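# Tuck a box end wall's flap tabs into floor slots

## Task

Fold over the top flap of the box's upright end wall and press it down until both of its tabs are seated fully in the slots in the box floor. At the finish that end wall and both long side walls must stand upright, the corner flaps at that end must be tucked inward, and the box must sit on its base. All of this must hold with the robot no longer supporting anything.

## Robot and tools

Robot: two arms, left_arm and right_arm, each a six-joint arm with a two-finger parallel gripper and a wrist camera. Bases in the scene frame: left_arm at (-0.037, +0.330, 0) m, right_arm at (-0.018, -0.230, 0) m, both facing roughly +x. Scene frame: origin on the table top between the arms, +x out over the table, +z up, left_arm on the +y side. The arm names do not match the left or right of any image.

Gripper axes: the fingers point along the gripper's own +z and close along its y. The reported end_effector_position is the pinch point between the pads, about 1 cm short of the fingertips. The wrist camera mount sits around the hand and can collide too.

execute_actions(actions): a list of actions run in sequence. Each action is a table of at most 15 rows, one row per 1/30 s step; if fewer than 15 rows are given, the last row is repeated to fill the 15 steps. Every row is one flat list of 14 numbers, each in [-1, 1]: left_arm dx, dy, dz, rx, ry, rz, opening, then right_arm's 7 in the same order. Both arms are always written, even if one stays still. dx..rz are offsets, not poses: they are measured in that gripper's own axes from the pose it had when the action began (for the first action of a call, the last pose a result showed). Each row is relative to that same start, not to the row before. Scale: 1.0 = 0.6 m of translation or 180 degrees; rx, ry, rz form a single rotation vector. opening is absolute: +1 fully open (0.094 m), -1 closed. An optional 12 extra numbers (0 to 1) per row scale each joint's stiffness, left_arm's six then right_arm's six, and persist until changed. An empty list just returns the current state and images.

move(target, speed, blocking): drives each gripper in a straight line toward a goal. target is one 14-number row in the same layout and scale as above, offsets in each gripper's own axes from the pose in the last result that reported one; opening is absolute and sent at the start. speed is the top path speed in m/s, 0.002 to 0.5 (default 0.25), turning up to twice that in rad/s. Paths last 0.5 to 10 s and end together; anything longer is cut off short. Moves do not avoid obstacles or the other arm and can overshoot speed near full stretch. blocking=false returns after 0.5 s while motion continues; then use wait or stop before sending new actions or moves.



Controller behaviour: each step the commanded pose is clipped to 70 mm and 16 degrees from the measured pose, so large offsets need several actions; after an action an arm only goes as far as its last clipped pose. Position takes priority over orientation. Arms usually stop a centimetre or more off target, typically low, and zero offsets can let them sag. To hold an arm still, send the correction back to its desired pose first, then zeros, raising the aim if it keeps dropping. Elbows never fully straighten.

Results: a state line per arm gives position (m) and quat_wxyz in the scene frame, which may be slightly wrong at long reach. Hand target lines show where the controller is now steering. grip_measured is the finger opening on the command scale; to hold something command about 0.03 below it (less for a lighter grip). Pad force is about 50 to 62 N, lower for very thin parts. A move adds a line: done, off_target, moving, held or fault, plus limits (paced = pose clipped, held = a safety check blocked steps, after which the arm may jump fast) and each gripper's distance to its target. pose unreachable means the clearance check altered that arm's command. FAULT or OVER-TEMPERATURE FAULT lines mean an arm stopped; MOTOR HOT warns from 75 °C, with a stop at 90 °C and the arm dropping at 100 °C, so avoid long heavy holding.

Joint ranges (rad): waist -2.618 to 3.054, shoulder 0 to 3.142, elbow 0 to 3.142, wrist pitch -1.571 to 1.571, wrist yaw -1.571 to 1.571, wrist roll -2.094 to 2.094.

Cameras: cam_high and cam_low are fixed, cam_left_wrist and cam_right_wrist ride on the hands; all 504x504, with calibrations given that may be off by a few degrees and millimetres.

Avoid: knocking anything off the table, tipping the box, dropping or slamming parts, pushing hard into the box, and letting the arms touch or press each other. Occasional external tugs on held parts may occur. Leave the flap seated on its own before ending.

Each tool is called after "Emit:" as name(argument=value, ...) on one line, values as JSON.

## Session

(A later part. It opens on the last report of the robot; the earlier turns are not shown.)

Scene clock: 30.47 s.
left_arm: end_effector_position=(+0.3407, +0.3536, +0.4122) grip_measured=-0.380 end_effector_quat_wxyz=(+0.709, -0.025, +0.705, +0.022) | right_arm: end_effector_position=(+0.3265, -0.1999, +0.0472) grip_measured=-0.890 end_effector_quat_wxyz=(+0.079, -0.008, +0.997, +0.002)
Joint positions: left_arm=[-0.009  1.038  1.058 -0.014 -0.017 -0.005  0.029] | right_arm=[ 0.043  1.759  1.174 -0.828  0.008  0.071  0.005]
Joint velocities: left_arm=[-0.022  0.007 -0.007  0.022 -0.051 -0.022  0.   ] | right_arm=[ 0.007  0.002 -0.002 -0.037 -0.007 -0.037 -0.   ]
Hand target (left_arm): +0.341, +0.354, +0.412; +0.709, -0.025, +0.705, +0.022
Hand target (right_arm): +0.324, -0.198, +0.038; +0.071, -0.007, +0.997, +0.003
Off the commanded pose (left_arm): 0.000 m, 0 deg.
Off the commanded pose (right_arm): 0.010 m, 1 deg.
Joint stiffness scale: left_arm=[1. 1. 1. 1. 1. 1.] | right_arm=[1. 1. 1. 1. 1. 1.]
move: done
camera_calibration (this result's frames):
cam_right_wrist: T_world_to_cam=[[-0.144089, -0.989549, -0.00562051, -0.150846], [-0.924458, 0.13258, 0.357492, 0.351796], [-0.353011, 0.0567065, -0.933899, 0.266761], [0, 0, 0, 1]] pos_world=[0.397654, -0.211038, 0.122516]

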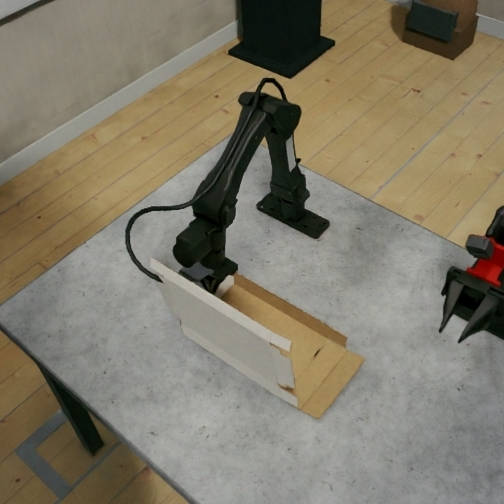

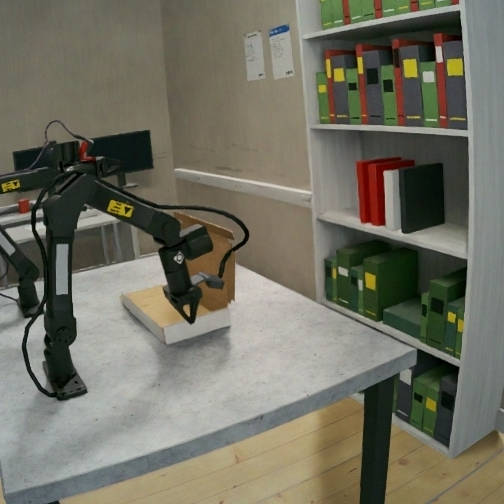

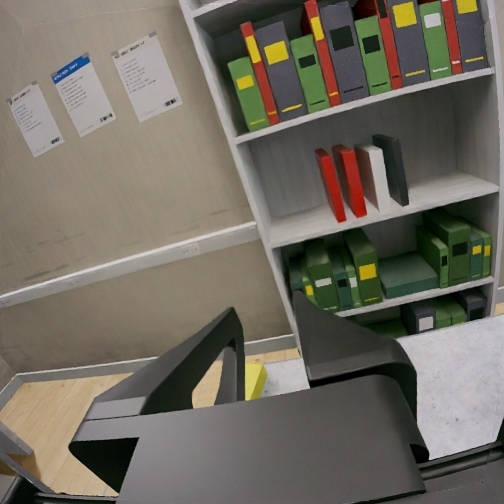

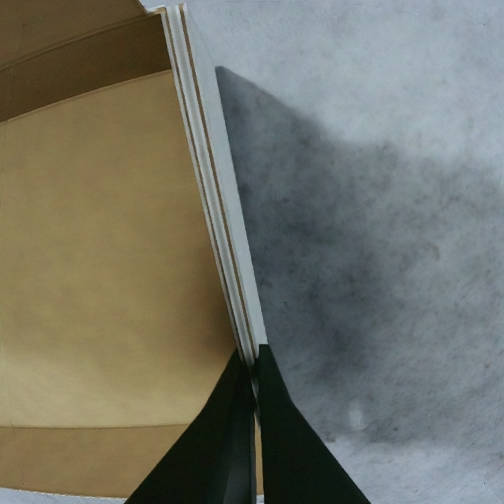

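Emit:
move(target=[0,0,0,0,0,0,-0.38, 0,0,0.012,0,0,0,-1], speed=0.02)

Emit:
move(target=[0,0,0,0,0,0,-0.38, 0,0,0,0,0,0,-0.5])

Emit:
move(target=[0,0,0,0,0,0,-0.38, 0.04,0,-0.12,0,0,0,-0.5], speed=0.08)

Emit:
zoom_image(camera="cam_right_wrist", region=[60, 0, 400, 380])

Scene clock: 34.03 s.
left_arm: end_effector_position=(+0.3407, +0.3536, +0.4122) grip_measured=-0.380 end_effector_quat_wxyz=(+0.709, -0.025, +0.705, +0.022) | right_arm: end_effector_position=(+0.3280, -0.1998, +0.0475) grip_measured=-0.890 end_effector_quat_wxyz=(+0.082, -0.007, +0.997, +0.002)
Joint positions: left_arm=[-0.009  1.038  1.058 -0.014 -0.017 -0.005  0.029] | right_arm=[ 0.043  1.759  1.174 -0.822  0.008  0.072  0.005]
Joint velocities: left_arm=[ 0.002 -0.007 -0.002  0.022 -0.066  0.007  0.   ] | right_arm=[-0.022 -0.007  0.002  0.037 -0.066 -0.007 -0.001]
Hand target (left_arm): +0.341, +0.354, +0.412; +0.709, -0.025, +0.705, +0.022
Hand target (right_arm): +0.328, -0.200, +0.040; +0.079, -0.008, +0.997, +0.002
Off the commanded pose (left_arm): 0.000 m, 0 deg.
Off the commanded pose (right_arm): 0.007 m, 0 deg.
Joint stiffness scale: left_arm=[1. 1. 1. 1. 1. 1.] | right_arm=[1. 1. 1. 1. 1. 1.]
move: done
camera_calibration (this result's frames):
cam_right_wrist: T_world_to_cam=[[-0.144856, -0.989429, -0.00678022, -0.150236], [-0.926516, 0.133234, 0.351876, 0.354158], [-0.347253, 0.0572535, -0.936022, 0.265834], [0, 0, 0, 1]] pos_world=[0.398682, -0.211054, 0.123188]

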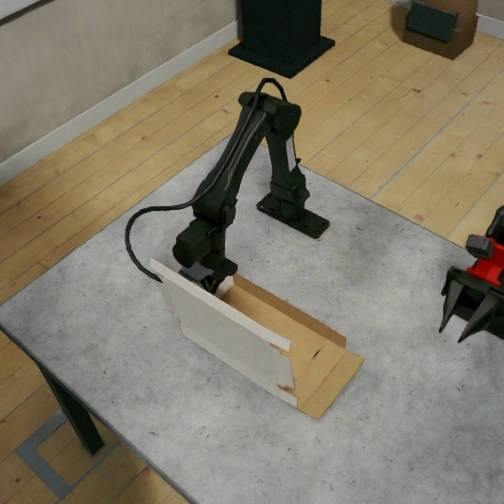

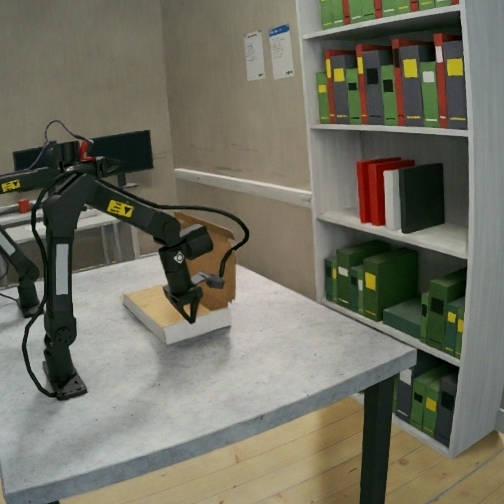

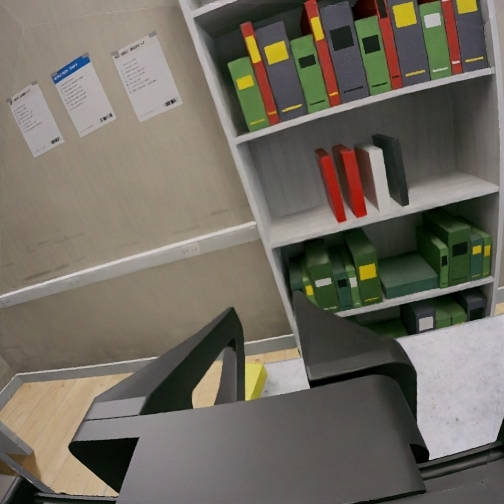

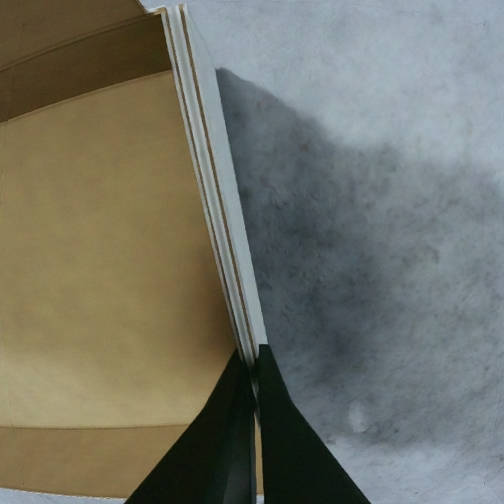

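Scene clock: 34.53 s.
left_arm: end_effector_position=(+0.3407, +0.3536, +0.4122) grip_measured=-0.380 end_effector_quat_wxyz=(+0.709, -0.025, +0.705, +0.022) | right_arm: end_effector_position=(+0.3280, -0.1998, +0.0475) grip_measured=-0.502 end_effector_quat_wxyz=(+0.082, -0.007, +0.997, +0.002)
Joint positions: left_arm=[-0.009  1.038  1.058 -0.014 -0.017 -0.005  0.029] | right_arm=[ 0.043  1.759  1.174 -0.822  0.008  0.072  0.023]
Joint velocities: left_arm=[ 0.007 -0.012 -0.012  0.007  0.051 -0.051  0.001] | right_arm=[-0.002 -0.022 -0.002 -0.007 -0.007 -0.007  0.   ]
Hand target (left_arm): +0.341, +0.354, +0.412; +0.709, -0.025, +0.705, +0.022
Hand target (right_arm): +0.328, -0.200, +0.047; +0.082, -0.007, +0.997, +0.002
Off the commanded pose (left_arm): 0.000 m, 0 deg.
Off the commanded pose (right_arm): 0.000 m, 0 deg.
Joint stiffness scale: left_arm=[1. 1. 1. 1. 1. 1.] | right_arm=[1. 1. 1. 1. 1. 1.]
move: done
camera_calibration (this result's frames):
cam_right_wrist: T_world_to_cam=[[-0.144856, -0.989429, -0.00678022, -0.150236], [-0.926516, 0.133234, 0.351876, 0.354158], [-0.347253, 0.0572535, -0.936022, 0.265834], [0, 0, 0, 1]] pos_world=[0.398682, -0.211054, 0.123188]

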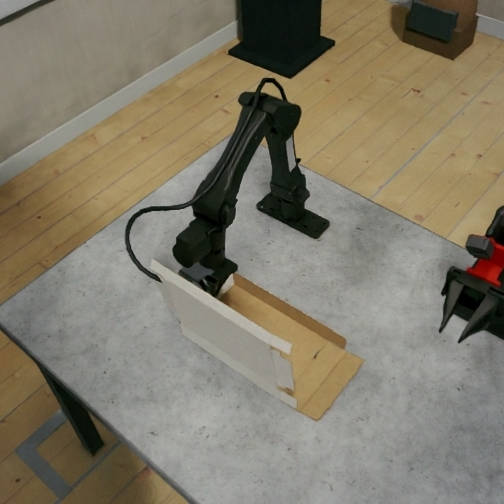

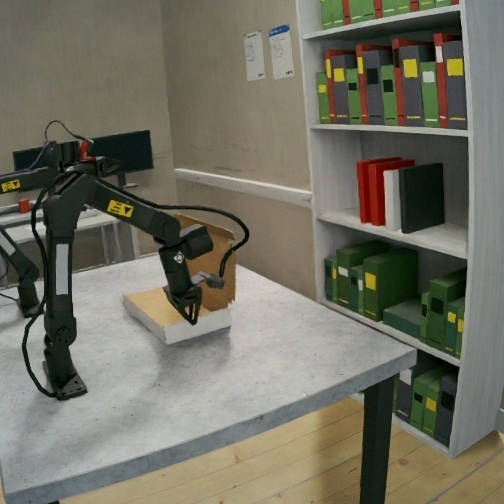

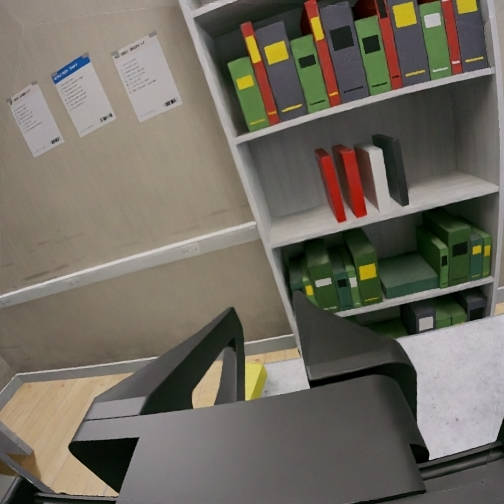

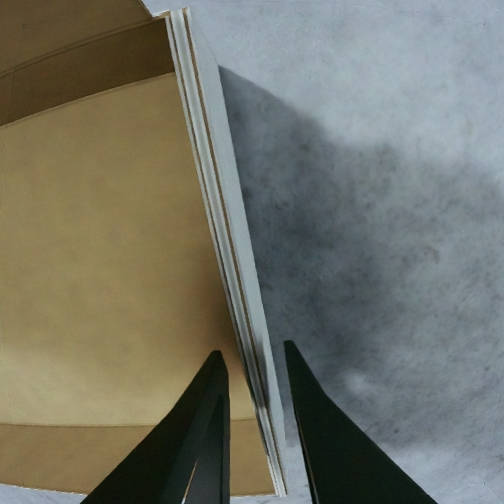

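Scene clock: 36.00 s.
left_arm: end_effector_position=(+0.3407, +0.3536, +0.4122) grip_measured=-0.380 end_effector_quat_wxyz=(+0.709, -0.025, +0.705, +0.022) | right_arm: end_effector_position=(+0.2898, -0.2032, +0.1048) grip_measured=-0.502 end_effector_quat_wxyz=(+0.075, -0.007, +0.997, +0.002)
Joint positions: left_arm=[-0.009  1.038  1.058 -0.014 -0.017 -0.005  0.029] | right_arm=[ 0.043  1.577  1.21  -1.053  0.008  0.072  0.023]
Joint velocities: left_arm=[-0.002  0.007 -0.012  0.007 -0.022  0.037 -0.   ] | right_arm=[ 0.007 -0.002 -0.002  0.007  0.022 -0.051 -0.   ]
Hand target (left_arm): +0.341, +0.354, +0.412; +0.709, -0.025, +0.705, +0.022
Hand target (right_arm): +0.292, -0.202, +0.114; +0.082, -0.007, +0.997, +0.002
Off the commanded pose (left_arm): 0.000 m, 0 deg.
Off the commanded pose (right_arm): 0.010 m, 1 deg.
Joint stiffness scale: left_arm=[1. 1. 1. 1. 1. 1.] | right_arm=[1. 1. 1. 1. 1. 1.]
move: done
camera_calibration (this result's frames):
cam_right_wrist: T_world_to_cam=[[-0.144928, -0.989436, -0.00361143, -0.158995], [-0.921617, 0.133664, 0.364358, 0.296428], [-0.360026, 0.0561339, -0.931252, 0.309442], [0, 0, 0, 1]] pos_world=[0.361558, -0.214308, 0.179589]

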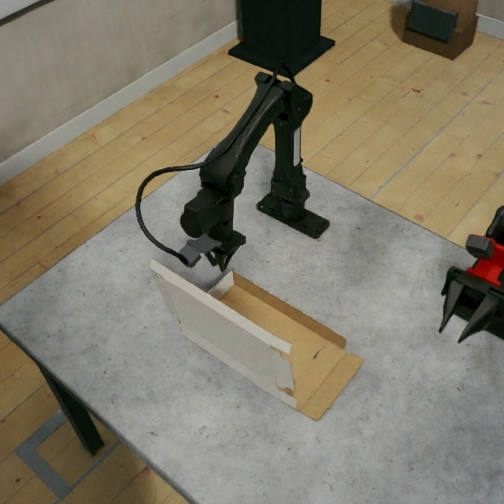

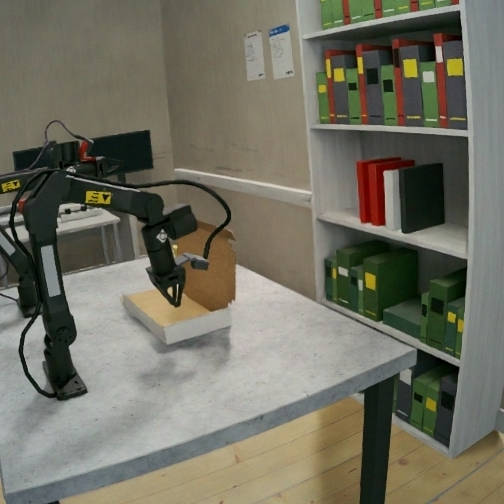

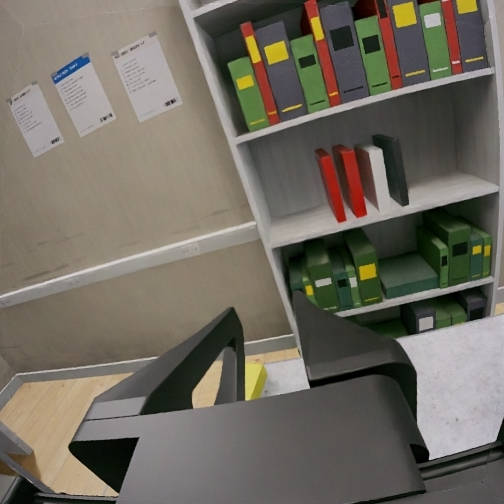

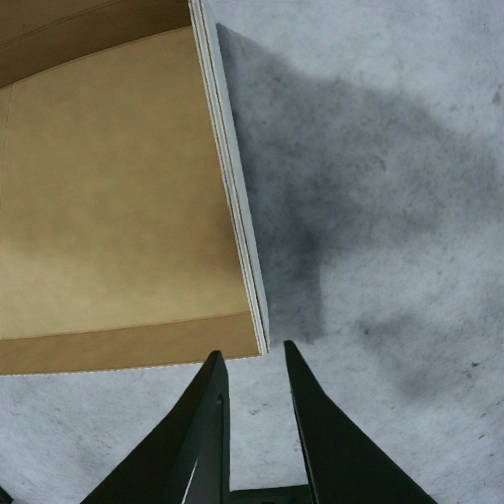

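Region (60, 0, 400, 380) of cam_right_wrist's 504x504 image, scaled by 1.326, with more detail than that image has; it fills the left 451 columns of this view, and the rest is white.

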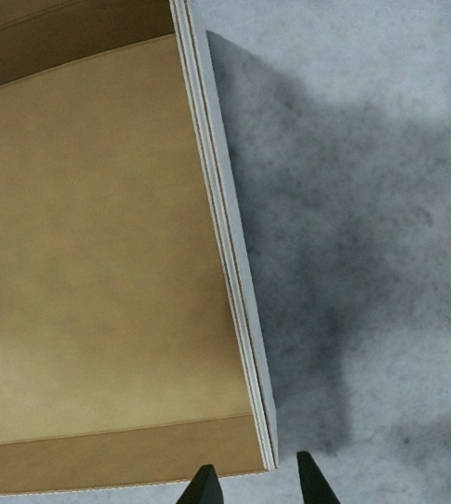

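Emit:
finished_scene(scene=2)

The scene is finished: the task was done.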